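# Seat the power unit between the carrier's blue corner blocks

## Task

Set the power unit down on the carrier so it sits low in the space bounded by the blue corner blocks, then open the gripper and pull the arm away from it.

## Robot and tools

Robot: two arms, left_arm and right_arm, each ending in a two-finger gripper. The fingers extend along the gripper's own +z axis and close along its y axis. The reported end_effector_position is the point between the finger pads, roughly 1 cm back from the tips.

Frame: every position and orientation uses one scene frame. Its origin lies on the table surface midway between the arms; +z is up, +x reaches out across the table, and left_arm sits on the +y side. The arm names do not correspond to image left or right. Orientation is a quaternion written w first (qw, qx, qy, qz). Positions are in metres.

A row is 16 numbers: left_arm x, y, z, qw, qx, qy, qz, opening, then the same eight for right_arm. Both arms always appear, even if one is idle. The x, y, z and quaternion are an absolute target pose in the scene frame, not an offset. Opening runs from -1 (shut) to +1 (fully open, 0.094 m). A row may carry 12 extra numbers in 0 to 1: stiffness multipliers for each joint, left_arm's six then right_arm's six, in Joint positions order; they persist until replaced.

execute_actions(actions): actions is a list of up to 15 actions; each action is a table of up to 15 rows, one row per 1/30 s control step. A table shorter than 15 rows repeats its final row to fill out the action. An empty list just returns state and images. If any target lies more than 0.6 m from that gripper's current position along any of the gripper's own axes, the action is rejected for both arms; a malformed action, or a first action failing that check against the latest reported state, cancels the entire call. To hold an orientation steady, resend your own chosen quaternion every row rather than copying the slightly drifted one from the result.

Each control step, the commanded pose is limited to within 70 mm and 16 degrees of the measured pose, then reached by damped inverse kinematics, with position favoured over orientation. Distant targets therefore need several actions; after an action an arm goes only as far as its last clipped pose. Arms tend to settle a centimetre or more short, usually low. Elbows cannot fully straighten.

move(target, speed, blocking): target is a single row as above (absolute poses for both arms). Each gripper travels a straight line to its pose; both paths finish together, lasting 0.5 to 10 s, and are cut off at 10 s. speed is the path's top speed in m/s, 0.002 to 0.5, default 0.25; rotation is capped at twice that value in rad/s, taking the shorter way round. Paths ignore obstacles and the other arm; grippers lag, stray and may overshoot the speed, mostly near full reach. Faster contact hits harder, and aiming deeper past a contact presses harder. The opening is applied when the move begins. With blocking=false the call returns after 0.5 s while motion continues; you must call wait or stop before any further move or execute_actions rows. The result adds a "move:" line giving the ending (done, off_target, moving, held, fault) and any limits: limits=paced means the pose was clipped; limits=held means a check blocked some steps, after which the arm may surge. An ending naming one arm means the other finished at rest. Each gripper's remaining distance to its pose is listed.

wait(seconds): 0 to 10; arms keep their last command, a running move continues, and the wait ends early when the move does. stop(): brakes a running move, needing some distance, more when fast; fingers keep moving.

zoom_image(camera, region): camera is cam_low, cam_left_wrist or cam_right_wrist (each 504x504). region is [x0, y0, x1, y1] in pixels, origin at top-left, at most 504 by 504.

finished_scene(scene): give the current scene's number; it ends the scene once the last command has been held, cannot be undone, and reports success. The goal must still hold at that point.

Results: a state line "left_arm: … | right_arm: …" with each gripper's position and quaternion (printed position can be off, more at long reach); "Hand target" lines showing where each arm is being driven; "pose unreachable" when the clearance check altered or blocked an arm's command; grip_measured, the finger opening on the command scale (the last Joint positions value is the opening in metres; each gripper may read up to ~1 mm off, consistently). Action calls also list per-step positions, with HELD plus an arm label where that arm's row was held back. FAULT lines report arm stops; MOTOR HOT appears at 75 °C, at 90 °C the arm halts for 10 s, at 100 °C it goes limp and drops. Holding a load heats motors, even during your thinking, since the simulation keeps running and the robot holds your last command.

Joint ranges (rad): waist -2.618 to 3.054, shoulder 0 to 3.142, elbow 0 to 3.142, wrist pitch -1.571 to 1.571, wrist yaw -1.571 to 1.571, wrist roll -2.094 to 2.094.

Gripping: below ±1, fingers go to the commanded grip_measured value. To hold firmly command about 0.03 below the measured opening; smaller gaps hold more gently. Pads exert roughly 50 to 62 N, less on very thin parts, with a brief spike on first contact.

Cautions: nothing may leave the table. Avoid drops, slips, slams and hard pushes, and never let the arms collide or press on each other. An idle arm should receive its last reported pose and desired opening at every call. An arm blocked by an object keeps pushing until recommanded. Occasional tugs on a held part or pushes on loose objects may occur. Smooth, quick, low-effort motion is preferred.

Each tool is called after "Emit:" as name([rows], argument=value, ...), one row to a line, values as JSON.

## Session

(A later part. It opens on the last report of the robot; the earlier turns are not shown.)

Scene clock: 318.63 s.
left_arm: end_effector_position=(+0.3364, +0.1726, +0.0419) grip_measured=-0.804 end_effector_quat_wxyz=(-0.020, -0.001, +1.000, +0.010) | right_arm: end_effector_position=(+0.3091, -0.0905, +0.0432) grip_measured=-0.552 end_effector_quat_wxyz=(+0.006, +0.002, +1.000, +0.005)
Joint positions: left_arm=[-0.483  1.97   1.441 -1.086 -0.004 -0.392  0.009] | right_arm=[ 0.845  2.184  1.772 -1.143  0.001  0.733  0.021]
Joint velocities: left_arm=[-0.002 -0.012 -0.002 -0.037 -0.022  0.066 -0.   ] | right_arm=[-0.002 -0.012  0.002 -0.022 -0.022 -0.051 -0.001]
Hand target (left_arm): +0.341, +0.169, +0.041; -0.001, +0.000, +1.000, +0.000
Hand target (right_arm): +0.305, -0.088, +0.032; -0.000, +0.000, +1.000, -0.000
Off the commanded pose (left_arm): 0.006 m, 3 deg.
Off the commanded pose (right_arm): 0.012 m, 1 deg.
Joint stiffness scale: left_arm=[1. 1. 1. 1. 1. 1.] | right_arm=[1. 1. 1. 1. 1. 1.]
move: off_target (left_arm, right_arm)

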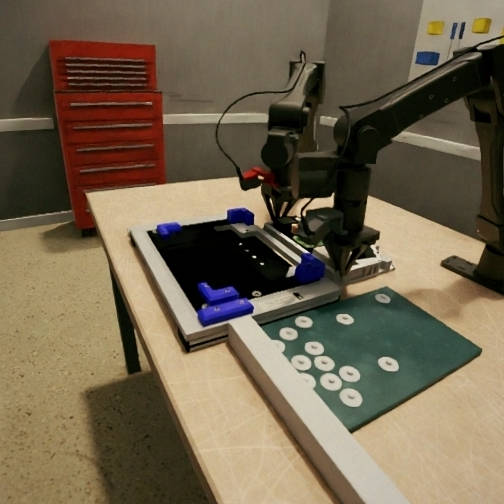

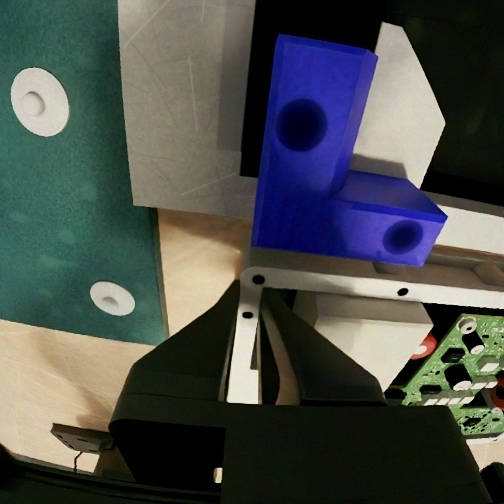

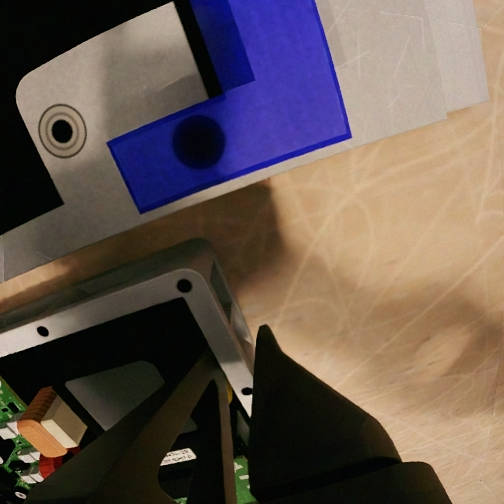

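z .043 — in. Close and lift.

Emit:
move(target=[0.338,0.171,0.041,0,0,1,0,-1,0.308,-0.09,0.04,0,0,1,0,-1], speed=0.03)

Emit:
move(target=[0.338,0.171,0.15,0,0,1,0,-1,0.308,-0.09,0.15,0,0,1,0,-1], speed=0.04)

Scene clock: 324.27 s.
left_arm: end_effector_position=(+0.3363, +0.1720, +0.0419) grip_measured=-0.804 end_effector_quat_wxyz=(-0.012, -0.000, +1.000, +0.005) | right_arm: end_effector_position=(+0.3094, -0.0862, +0.0433) grip_measured=-0.824 end_effector_quat_wxyz=(+0.007, +0.002, +1.000, +0.014)
Joint positions: left_arm=[-0.483  1.954  1.419 -1.063 -0.    -0.392  0.009] | right_arm=[ 0.847  2.184  1.772 -1.131 -0.011  0.733  0.008]
Joint velocities: left_arm=[ 0.002 -0.007  0.002  0.007  0.051  0.022 -0.   ] | right_arm=[-0.007 -0.002  0.002  0.037 -0.051  0.007  0.   ]
Hand target (left_arm): +0.338, +0.171, +0.041; -0.000, +0.000, +1.000, +0.000
Hand target (right_arm): +0.308, -0.090, +0.040; +0.000, -0.000, +1.000, +0.000
Off the commanded pose (left_arm): 0.002 m, 2 deg.
Off the commanded pose (right_arm): 0.005 m, 2 deg.
Joint stiffness scale: left_arm=[1. 1. 1. 1. 1. 1.] | right_arm=[1. 1. 1. 1. 1. 1.]
move: done

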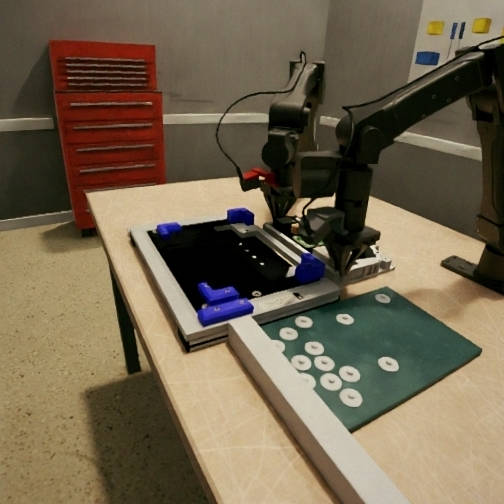

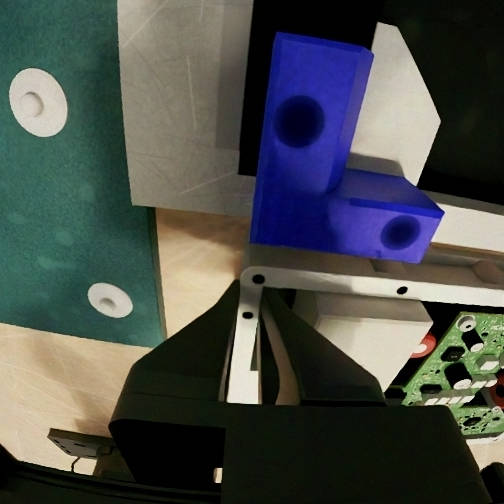

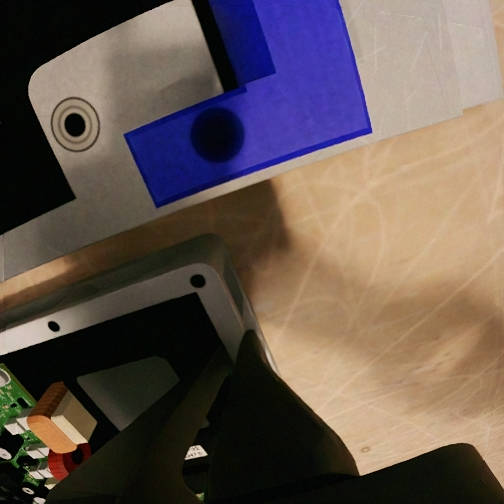

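Scene clock: 327.27 s.
left_arm: end_effector_position=(+0.3422, +0.1678, +0.1186) grip_measured=-0.804 end_effector_quat_wxyz=(-0.013, +0.004, +1.000, +0.001) | right_arm: end_effector_position=(+0.3154, -0.0915, +0.1220) grip_measured=-0.824 end_effector_quat_wxyz=(+0.004, +0.006, +1.000, -0.014)
Joint positions: left_arm=[-0.483  1.937  1.704 -1.363  0.008 -0.384  0.009] | right_arm=[ 0.843  2.238  2.174 -1.52   0.025  0.739  0.008]
Joint velocities: left_arm=[-0.002 -0.007 -0.007  0.007  0.007 -0.051  0.   ] | right_arm=[ 0.012 -0.032 -0.017 -0.051 -0.022 -0.066 -0.001]
Hand target (left_arm): +0.336, +0.172, +0.148; +0.001, +0.000, +1.000, -0.001
Hand target (right_arm): +0.308, -0.090, +0.149; +0.008, -0.000, +1.000, +0.007
Off the commanded pose (left_arm): 0.032 m, 2 deg.
Off the commanded pose (right_arm): 0.029 m, 2 deg.
Joint stiffness scale: left_arm=[1. 1. 1. 1. 1. 1.] | right_arm=[1. 1. 1. 1. 1. 1.]
joint sent to its limit (right arm) — the command would take joint 4 (wrist pitch) past its lower limit, so that joint was sent only as far as its limit.
move: off_target (left_arm, right_arm)

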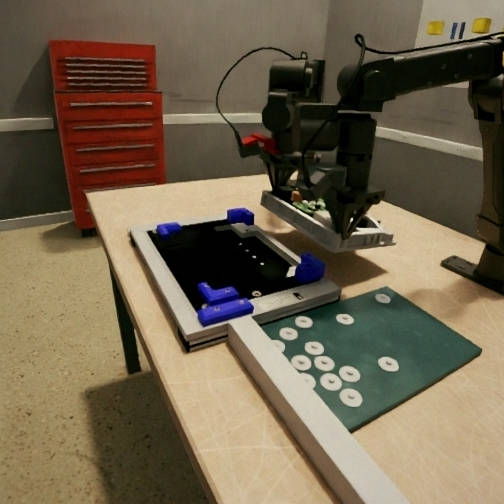

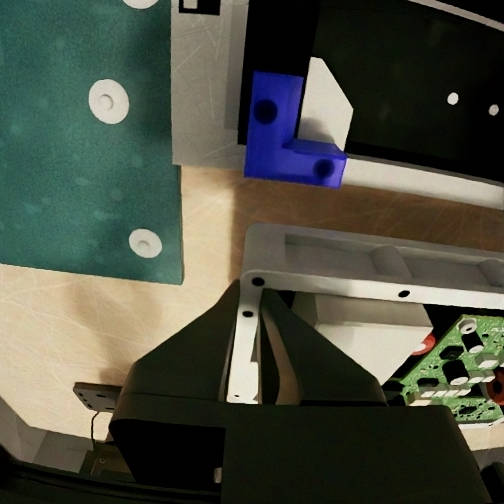

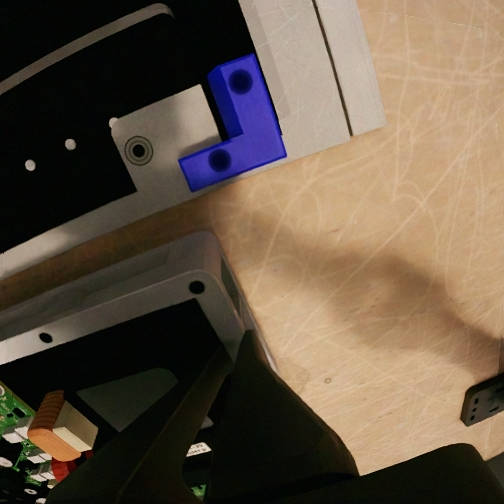

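Emit:
move(target=[0.478,0.171,0.16,0,0,1,0,-1,0.448,-0.09,0.16,0,0,1,0,-1], speed=0.05)

Scene clock: 343.07 s.
left_arm: end_effector_position=(+0.4698, +0.1663, +0.1345) grip_measured=-0.804 end_effector_quat_wxyz=(+0.055, +0.014, +0.998, -0.017) | right_arm: end_effector_position=(+0.4420, -0.0979, +0.1286) grip_measured=-0.824 end_effector_quat_wxyz=(+0.107, +0.003, +0.993, +0.046)
Joint positions: left_arm=[-0.388  2.405  2.51  -1.561  0.001 -0.268  0.009] | right_arm=[ 0.677  2.59   2.816 -1.566  0.036  0.561  0.008]
Joint velocities: left_arm=[-0.007  0.002 -0.012  0.051  0.007  0.007 -0.   ] | right_arm=[-0.007 -0.007 -0.012 -0.007 -0.095 -0.007 -0.   ]
Hand target (left_arm): +0.475, +0.174, +0.160; +0.085, +0.001, +0.996, -0.024
Hand target (right_arm): +0.447, -0.093, +0.160; +0.138, -0.004, +0.987, +0.081
Off the commanded pose (left_arm): 0.027 m, 7 deg.
Off the commanded pose (right_arm): 0.033 m, 13 deg.
Joint stiffness scale: left_arm=[1. 1. 1. 1. 1. 1.] | right_arm=[1. 1. 1. 1. 1. 1.]
elbow stopped short (right arm): the move would have taken joint 3 (elbow) straighter than the controller allows; a more bent joint 3 avoids this.
joint sent to its limit (left arm) — the command would take joint 4 (wrist pitch) past its lower limit, so that joint was sent only as far as its limit.
move: off_target (left_arm, right_arm)

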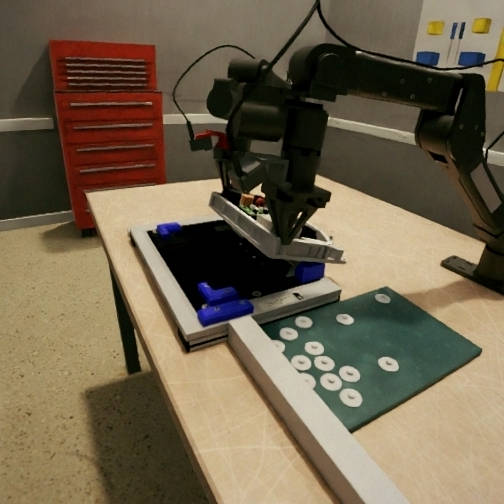

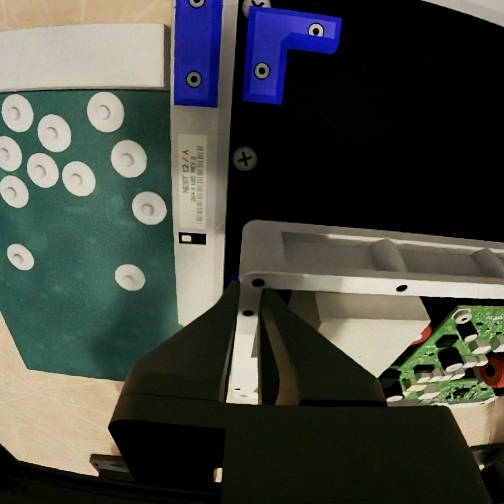

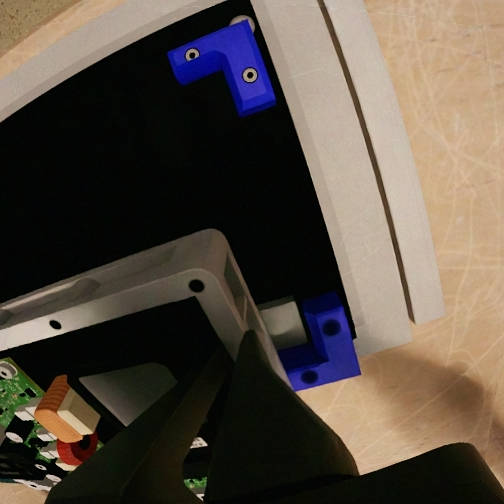

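Emit:
move(target=[0.525,0.155,0.135,0,0,1,0,-1,0.495,-0.106,0.135,0,0,1,0,-1], speed=0.04)

Scene clock: 358.23 s.
left_arm: end_effector_position=(+0.5129, +0.1510, +0.1215) grip_measured=-0.804 end_effector_quat_wxyz=(+0.102, +0.018, +0.994, -0.036) | right_arm: end_effector_position=(+0.4744, -0.1132, +0.1180) grip_measured=-0.825 end_effector_quat_wxyz=(+0.123, +0.019, +0.990, +0.070)
Joint positions: left_arm=[-0.388  2.612  2.832 -1.575  0.014 -0.26   0.009] | right_arm=[ 0.61   2.627  2.83  -1.489 -0.002  0.531  0.008]
Joint velocities: left_arm=[ 0.007 -0.007  0.002 -0.022  0.037  0.007 -0.   ] | right_arm=[-0.007  0.012 -0.007 -0.095  0.007  0.022 -0.001]
Hand target (left_arm): +0.523, +0.156, +0.135; +0.131, +0.001, +0.991, -0.038
Hand target (right_arm): +0.493, -0.108, +0.136; +0.167, +0.002, +0.982, +0.092
Off the commanded pose (left_arm): 0.019 m, 13 deg.
Off the commanded pose (right_arm): 0.028 m, 16 deg; orientation clipped at the last step of the last action.
Joint stiffness scale: left_arm=[1. 1. 1. 1. 1. 1.] | right_arm=[1. 1. 1. 1. 1. 1.]
elbow stopped short (right arm): the move would have taken joint 3 (elbow) straighter than the controller allows; a more bent joint 3 avoids this.
elbow stopped short (left arm): the move would have taken joint 3 (elbow) straighter than the controller allows; a more bent joint 3 avoids this.
move: off_target (left_arm, right_arm); limits=paced

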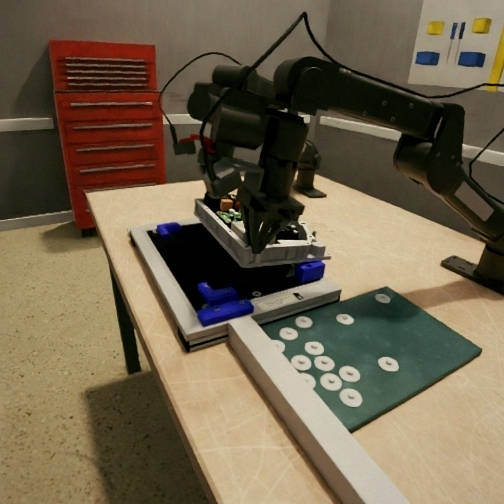

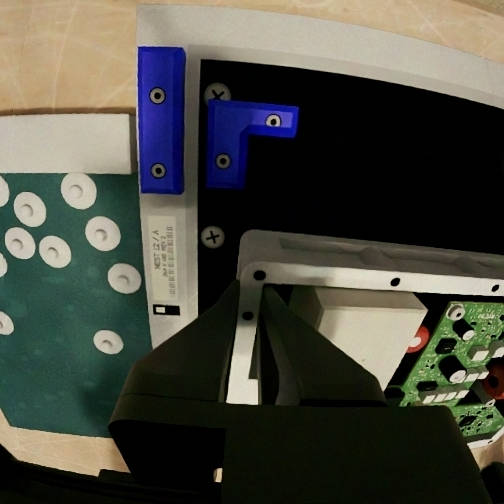

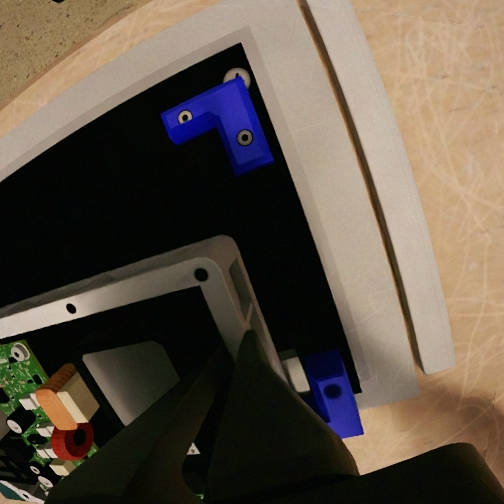

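Emit:
move(target=[0.55,0.152,0.11,0.08,0,0.997,0,-1,0.52,-0.11,0.11,0.08,0,0.997,0,-1], speed=0.03)

Scene clock: 369.73 s.
left_arm: end_effector_position=(+0.5164, +0.1547, +0.1078) grip_measured=-0.804 end_effector_quat_wxyz=(+0.096, +0.009, +0.995, -0.022) | right_arm: end_effector_position=(+0.4862, -0.1109, +0.1078) grip_measured=-0.825 end_effector_quat_wxyz=(+0.132, +0.018, +0.988, +0.076)
Joint positions: left_arm=[-0.388  2.644  2.841 -1.571 -0.012 -0.276  0.009] | right_arm=[ 0.602  2.656  2.836 -1.444 -0.006  0.522  0.008]
Joint velocities: left_arm=[ 0.007  0.002  0.007 -0.037 -0.007  0.037 -0.   ] | right_arm=[ 0.002  0.007  0.002  0.007 -0.051 -0.022  0.   ]
Hand target (left_arm): +0.546, +0.154, +0.112; +0.154, +0.000, +0.988, -0.023
Hand target (right_arm): +0.516, -0.113, +0.111; +0.193, +0.003, +0.979, +0.066
Off the commanded pose (left_arm): 0.034 m, 3 deg.
Off the commanded pose (right_arm): 0.034 m, 11 deg.
Joint stiffness scale: left_arm=[1. 1. 1. 1. 1. 1.] | right_arm=[1. 1. 1. 1. 1. 1.]
elbow stopped short (right arm): the move would have taken joint 3 (elbow) straighter than the controller allows; a more bent joint 3 avoids this.
elbow stopped short (left arm): the move would have taken joint 3 (elbow) straighter than the controller allows; a more bent joint 3 avoids this.
move: off_target (left_arm, right_arm)

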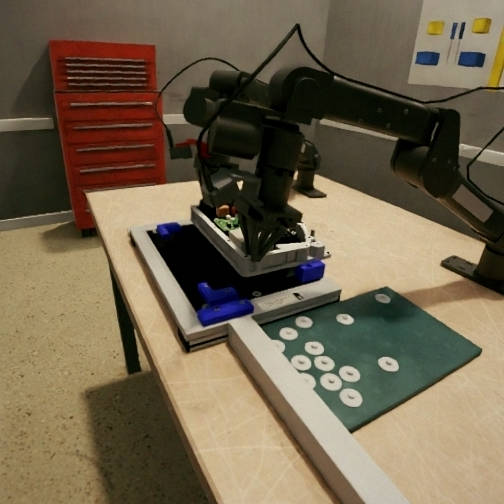

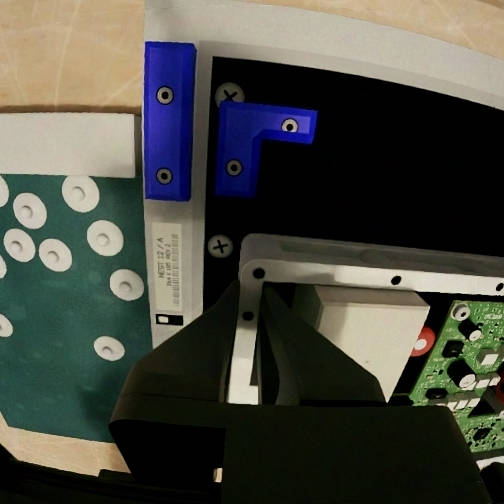

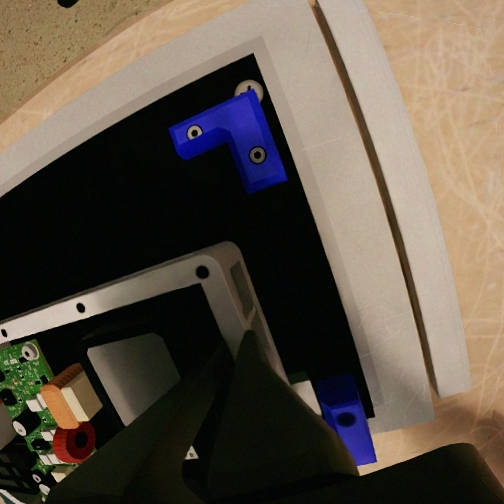

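Emit:
move(target=[0.535,0.15,0.07,0.12,0,0.993,0,-1,0.505,-0.114,0.07,0.12,0,0.993,0,-1], speed=0.03)

Scene clock: 383.13 s.
left_arm: end_effector_position=(+0.5241, +0.1553, +0.0896) grip_measured=-0.804 end_effector_quat_wxyz=(+0.098, -0.000, +0.995, -0.007) | right_arm: end_effector_position=(+0.4996, -0.1114, +0.0892) grip_measured=-0.846 end_effector_quat_wxyz=(+0.144, +0.029, +0.987, +0.067)
Joint positions: left_arm=[-0.393  2.683  2.841 -1.538 -0.044 -0.296  0.009] | right_arm=[ 0.6    2.706  2.853 -1.4    0.025  0.537  0.007]
Joint velocities: left_arm=[ 0.012 -0.002 -0.012 -0.007 -0.066 -0.022 -0.001] | right_arm=[-0.007 -0.012 -0.002  0.037 -0.051  0.022  0.001]
Hand target (left_arm): +0.534, +0.150, +0.071; +0.108, -0.000, +0.994, +0.003
Hand target (right_arm): +0.504, -0.115, +0.071; +0.155, -0.000, +0.988, +0.023
Off the commanded pose (left_arm): 0.023 m, 3 deg.
Off the commanded pose (right_arm): 0.020 m, 9 deg.
Joint stiffness scale: left_arm=[1. 1. 1. 1. 1. 1.] | right_arm=[1. 1. 1. 1. 1. 1.]
elbow stopped short (right arm): the move would have taken joint 3 (elbow) straighter than the controller allows; a more bent joint 3 avoids this.
move: off_target (left_arm, right_arm)

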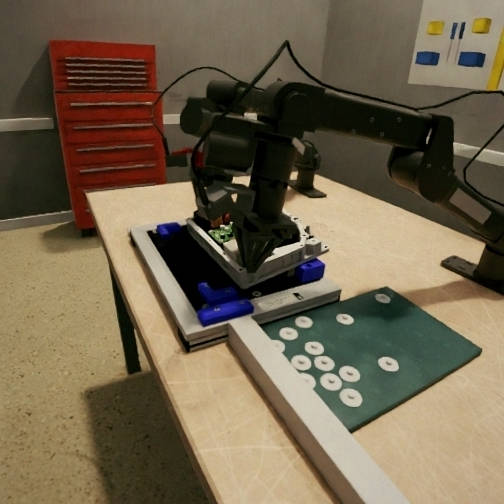

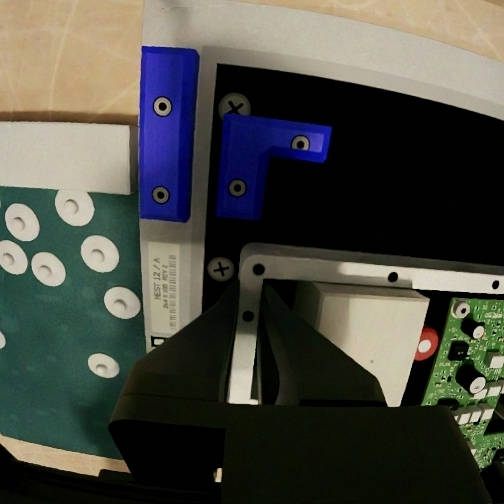

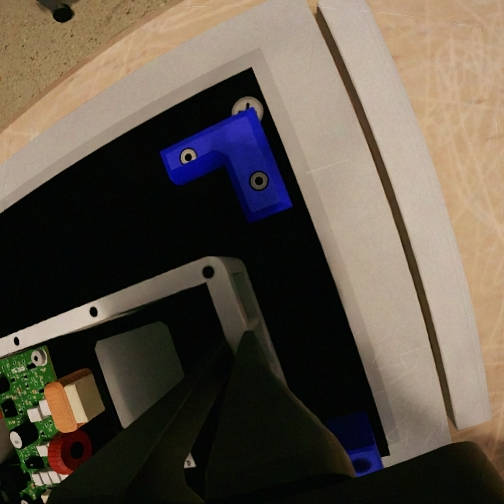

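Emit:
move(target=[0.56,0.15,0.08,0.15,0,0.989,0,-1,0.535,-0.114,0.08,0.15,0,0.988,0,-1], speed=0.02)

Scene clock: 393.00 s.
left_arm: end_effector_position=(+0.5363, +0.1560, +0.0892) grip_measured=-0.804 end_effector_quat_wxyz=(+0.121, -0.002, +0.993, -0.002) | right_arm: end_effector_position=(+0.5152, -0.1112, +0.0898) grip_measured=-0.851 end_effector_quat_wxyz=(+0.173, +0.021, +0.982, +0.067)
Joint positions: left_arm=[-0.393  2.695  2.854 -1.497 -0.068 -0.296  0.009] | right_arm=[ 0.595  2.714  2.853 -1.339  0.048  0.511  0.007]
Joint velocities: left_arm=[-0.007 -0.002  0.007 -0.066 -0.081  0.007 -0.   ] | right_arm=[ 0.007  0.022 -0.012 -0.007 -0.051 -0.051 -0.   ]
Hand target (left_arm): +0.558, +0.151, +0.081; +0.156, +0.000, +0.988, -0.002
Hand target (right_arm): +0.533, -0.115, +0.080; +0.208, -0.000, +0.977, +0.035
Off the commanded pose (left_arm): 0.026 m, 3 deg.
Off the commanded pose (right_arm): 0.022 m, 8 deg.
Joint stiffness scale: left_arm=[1. 1. 1. 1. 1. 1.] | right_arm=[1. 1. 1. 1. 1. 1.]
elbow stopped short (right arm): the move would have taken joint 3 (elbow) straighter than the controller allows; a more bent joint 3 avoids this.
elbow stopped short (left arm): the move would have taken joint 3 (elbow) straighter than the controller allows; a more bent joint 3 avoids this.
move: off_target (left_arm, right_arm)

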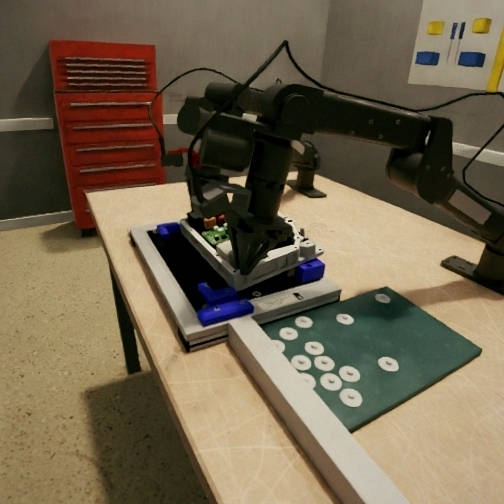

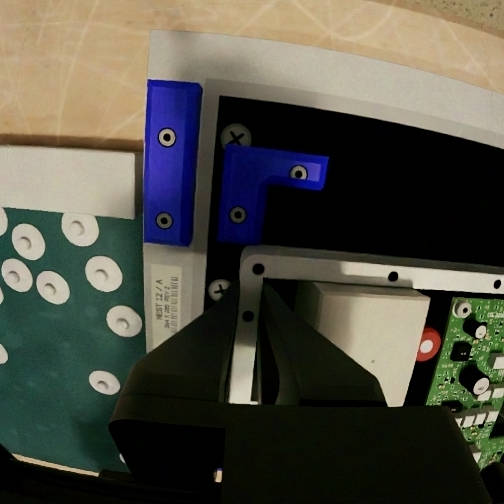

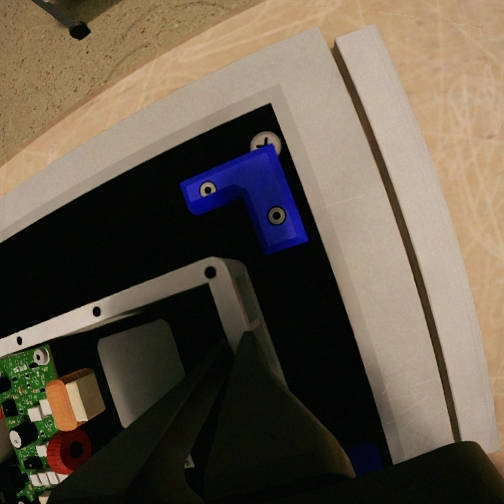

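Progressing; more tilt, more x.

Emit:
move(target=[0.58,0.148,0.08,0.2,0,0.98,0,-1,0.555,-0.112,0.08,0.22,0,0.975,0,-1], speed=0.02)

Scene clock: 400.10 s.
left_arm: end_effector_position=(+0.5368, +0.1575, +0.0893) grip_measured=-0.804 end_effector_quat_wxyz=(+0.122, -0.004, +0.992, +0.002) | right_arm: end_effector_position=(+0.5195, -0.1100, +0.0904) grip_measured=-0.856 end_effector_quat_wxyz=(+0.191, +0.006, +0.980, +0.049)
Joint positions: left_arm=[-0.393  2.695  2.854 -1.497 -0.077 -0.298  0.009] | right_arm=[ 0.607  2.717  2.853 -1.319  0.093  0.483  0.007]
Joint velocities: left_arm=[ 0.007  0.017 -0.022 -0.022  0.037 -0.081 -0.001] | right_arm=[-0.012 -0.022 -0.002 -0.037  0.007 -0.022 -0.   ]
Hand target (left_arm): +0.574, +0.150, +0.084; +0.189, -0.001, +0.982, +0.003
Hand target (right_arm): +0.550, -0.115, +0.082; +0.248, +0.000, +0.969, +0.019
Off the commanded pose (left_arm): 0.045 m, 9 deg.
Off the commanded pose (right_arm): 0.037 m, 7 deg.
Joint stiffness scale: left_arm=[1. 1. 1. 1. 1. 1.] | right_arm=[1. 1. 1. 1. 1. 1.]
elbow stopped short (right arm): the move would have taken joint 3 (elbow) straighter than the controller allows; a more bent joint 3 avoids this.
move: off_target (left_arm, right_arm)

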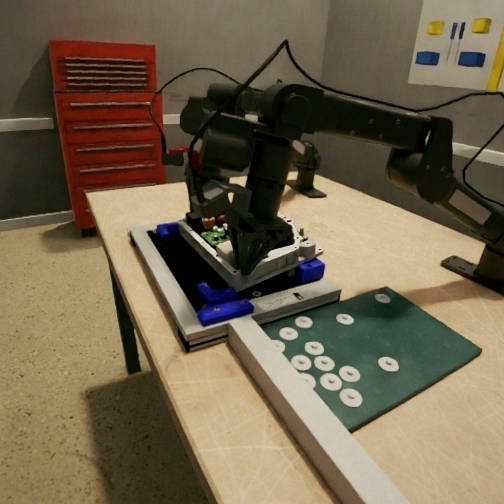

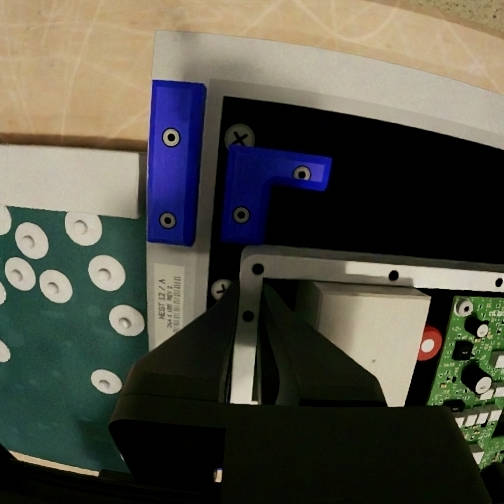

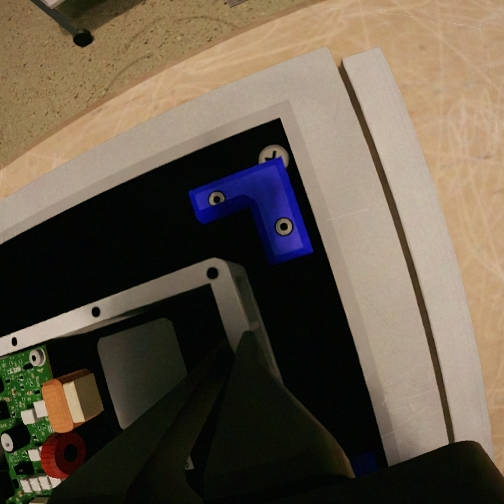

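Emit:
move(target=[0.53,0.14,0.092,0.12,0,0.993,0,-1,0.512,-0.128,0.092,0.18,0,0.983,0,-1], speed=0.02)

Emit:
move(target=[0.565,0.138,0.09,0.16,0,0.987,0,-1,0.545,-0.13,0.09,0.22,0,0.975,0,-1], speed=0.02)

Scene clock: 417.77 s.
left_arm: end_effector_position=(+0.5355, +0.1569, +0.0892) grip_measured=-0.804 end_effector_quat_wxyz=(+0.122, -0.010, +0.992, +0.006) | right_arm: end_effector_position=(+0.5185, -0.1101, +0.0905) grip_measured=-0.856 end_effector_quat_wxyz=(+0.188, +0.010, +0.981, +0.052)
Joint positions: left_arm=[-0.398  2.695  2.854 -1.501 -0.087 -0.316  0.009] | right_arm=[ 0.606  2.716  2.853 -1.324  0.087  0.492  0.007]
Joint velocities: left_arm=[ 0.002  0.002  0.007 -0.051 -0.037 -0.037 -0.001] | right_arm=[-0.007 -0.007  0.012 -0.037 -0.022 -0.022 -0.001]
Hand target (left_arm): +0.530, +0.140, +0.092; +0.122, +0.000, +0.993, -0.001
Hand target (right_arm): +0.512, -0.127, +0.092; +0.185, -0.001, +0.983, +0.005
Off the commanded pose (left_arm): 0.018 m, 1 deg.
Off the commanded pose (right_arm): 0.019 m, 6 deg.
Joint stiffness scale: left_arm=[1. 1. 1. 1. 1. 1.] | right_arm=[1. 1. 1. 1. 1. 1.]
move: off_target (left_arm, right_arm)

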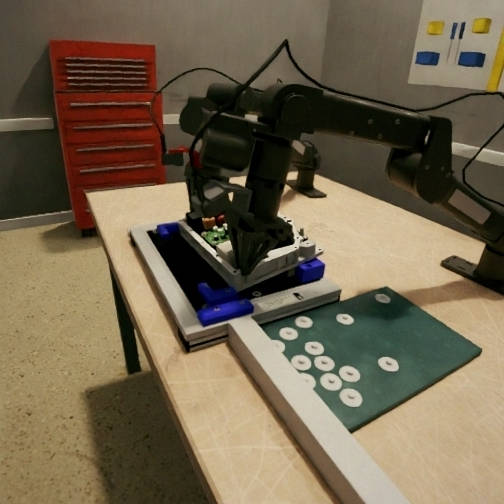

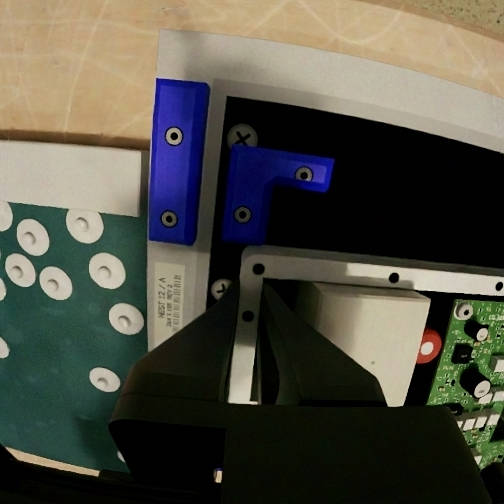

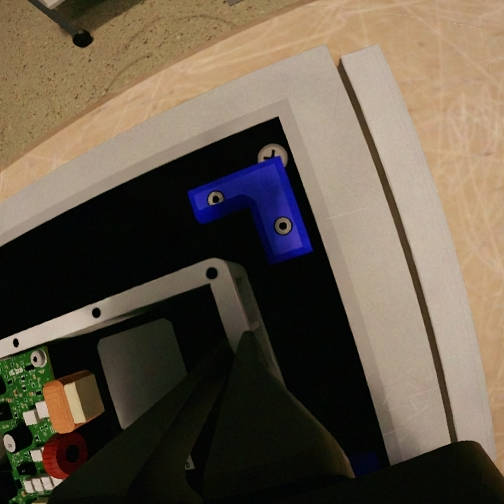

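Scene clock: 421.10 s.
left_arm: end_effector_position=(+0.5363, +0.1571, +0.0893) grip_measured=-0.804 end_effector_quat_wxyz=(+0.123, -0.010, +0.992, +0.006) | right_arm: end_effector_position=(+0.5192, -0.1102, +0.0907) grip_measured=-0.856 end_effector_quat_wxyz=(+0.189, +0.002, +0.981, +0.051)
Joint positions: left_arm=[-0.398  2.695  2.854 -1.498 -0.088 -0.315  0.009] | right_arm=[ 0.605  2.716  2.853 -1.321  0.086  0.476  0.007]
Joint velocities: left_arm=[-0.002  0.007  0.007  0.037 -0.066 -0.037  0.   ] | right_arm=[-0.007 -0.012  0.002  0.037 -0.007 -0.007 -0.   ]
Hand target (left_arm): +0.561, +0.139, +0.092; +0.177, +0.001, +0.984, -0.006
Hand target (right_arm): +0.542, -0.131, +0.091; +0.231, +0.001, +0.973, +0.008
Off the commanded pose (left_arm): 0.034 m, 4 deg.
Off the commanded pose (right_arm): 0.033 m, 7 deg.
Joint stiffness scale: left_arm=[1. 1. 1. 1. 1. 1.] | right_arm=[1. 1. 1. 1. 1. 1.]
elbow stopped short (left arm): the move would have taken joint 3 (elbow) straighter than the controller allows; a more bent joint 3 avoids this.
elbow stopped short (right arm): the move would have taken joint 3 (elbow) straighter than the controller allows; a more bent joint 3 avoids this.
move: off_target (left_arm, right_arm)

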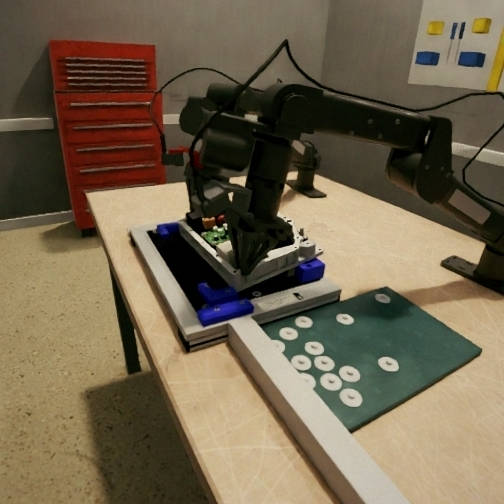

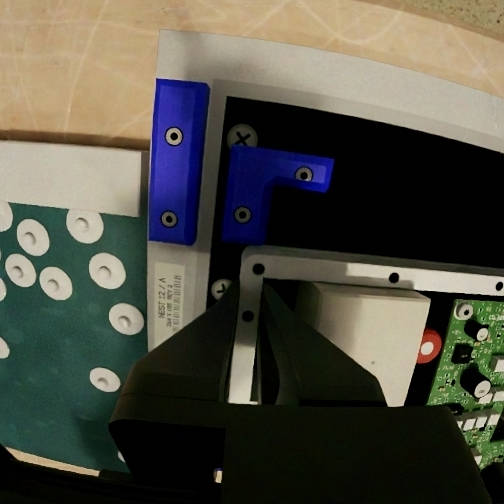

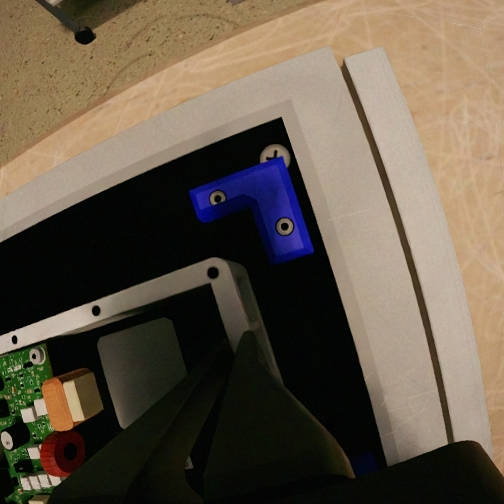

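Emit:
move(target=[0.535,0.157,0.089,0.122,0,0.992,0,-0.5,0.519,-0.11,0.09,0.189,0,0.981,0.05,-0.5], speed=0.02)

Emit:
move(target=[0.45,0.2,0.15,0.05,0,0.998,0,-1,0.43,-0.16,0.15,0.05,0,0.998,0,-1], speed=0.08)

Scene clock: 429.60 s.
left_arm: end_effector_position=(+0.5353, +0.1555, +0.0881) grip_measured=-0.501 end_effector_quat_wxyz=(+0.120, -0.002, +0.993, +0.003) | right_arm: end_effector_position=(+0.5207, -0.1137, +0.0916) grip_measured=-0.502 end_effector_quat_wxyz=(+0.191, +0.005, +0.980, +0.048)
Joint positions: left_arm=[-0.398  2.697  2.854 -1.5   -0.078 -0.301  0.023] | right_arm=[ 0.601  2.715  2.853 -1.322  0.093  0.476  0.023]
Joint velocities: left_arm=[ 0.007 -0.002  0.022 -0.051 -0.007 -0.022 -0.001] | right_arm=[-0.012 -0.012 -0.017 -0.095  0.022 -0.007  0.   ]
Hand target (left_arm): +0.535, +0.157, +0.089; +0.119, -0.000, +0.993, +0.001
Hand target (right_arm): +0.519, -0.110, +0.090; +0.189, +0.000, +0.981, +0.050
Off the commanded pose (left_arm): 0.002 m, 1 deg.
Off the commanded pose (right_arm): 0.004 m, 1 deg.
Joint stiffness scale: left_arm=[1. 1. 1. 1. 1. 1.] | right_arm=[1. 1. 1. 1. 1. 1.]
move: done

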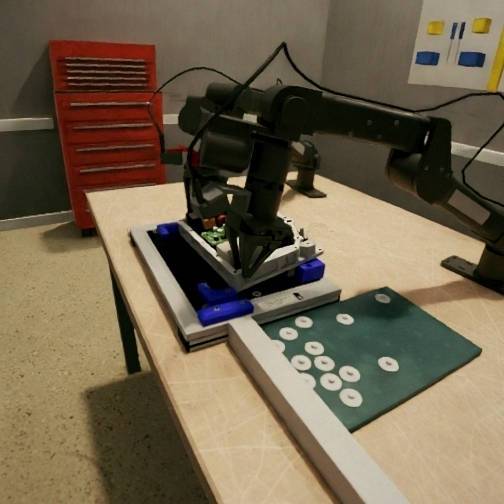

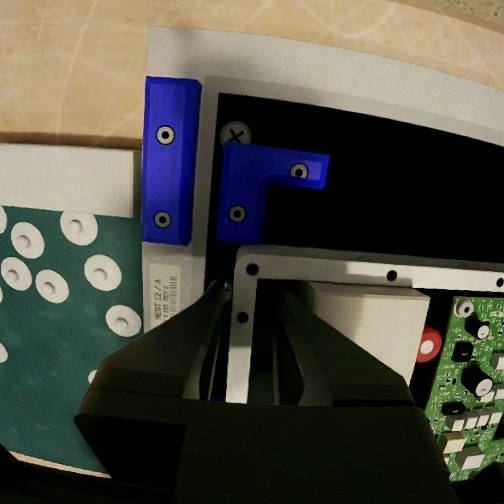

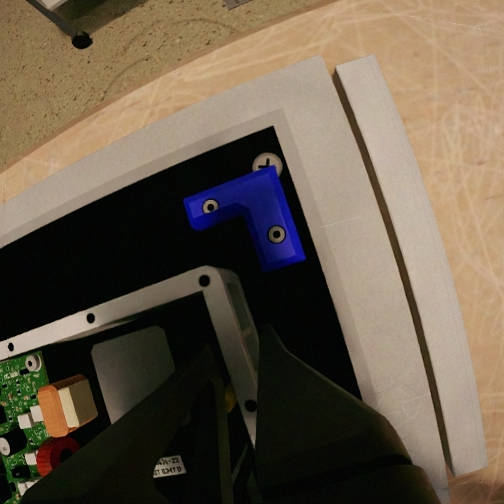

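Scene clock: 431.87 s.
left_arm: end_effector_position=(+0.4667, +0.1942, +0.1134) grip_measured=-0.797 end_effector_quat_wxyz=(+0.049, -0.026, +0.998, +0.010) | right_arm: end_effector_position=(+0.4308, -0.1517, +0.1473) grip_measured=-0.994 end_effector_quat_wxyz=(+0.086, -0.002, +0.996, +0.017)
Joint positions: left_arm=[-0.351  2.329  2.29  -1.442 -0.046 -0.308  0.01 ] | right_arm=[ 0.602  2.411  2.566 -1.558  0.051  0.476  0.   ]
Joint velocities: left_arm=[-0.012  0.002  0.007  0.066  0.066 -0.037  0.   ] | right_arm=[ 0.002 -0.002 -0.022  0.037 -0.007 -0.051 -0.   ]
Hand target (left_arm): +0.450, +0.198, +0.147; +0.052, -0.001, +0.999, +0.000
Hand target (right_arm): +0.429, -0.159, +0.149; +0.080, +0.001, +0.997, +0.016
Off the commanded pose (left_arm): 0.041 m, 3 deg.
Off the commanded pose (right_arm): 0.009 m, 5 deg.
Joint stiffness scale: left_arm=[1. 1. 1. 1. 1. 1.] | right_arm=[1. 1. 1. 1. 1. 1.]
elbow stopped short (right arm): the move would have taken joint 3 (elbow) straighter than the controller allows; a more bent joint 3 avoids this.
joint sent to its limit (right arm) — the command would take joint 4 (wrist pitch) past its lower limit, so that joint was sent only as far as its limit.
move: off_target (left_arm, right_arm)

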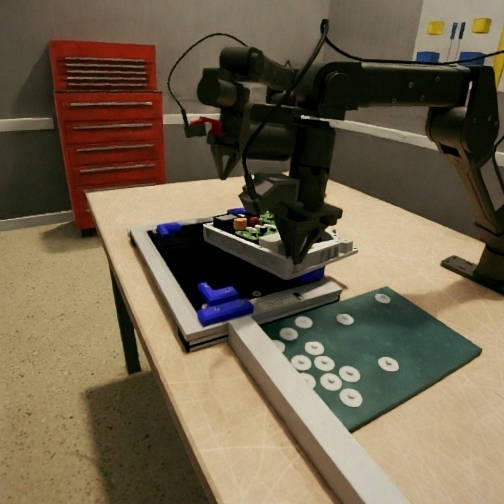

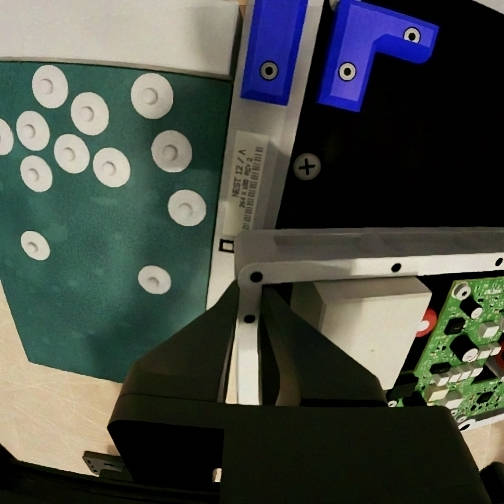

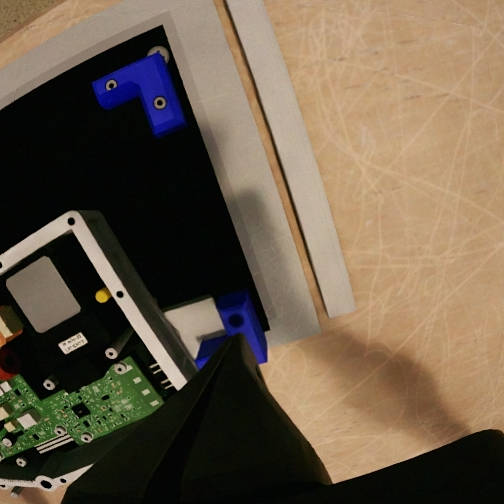

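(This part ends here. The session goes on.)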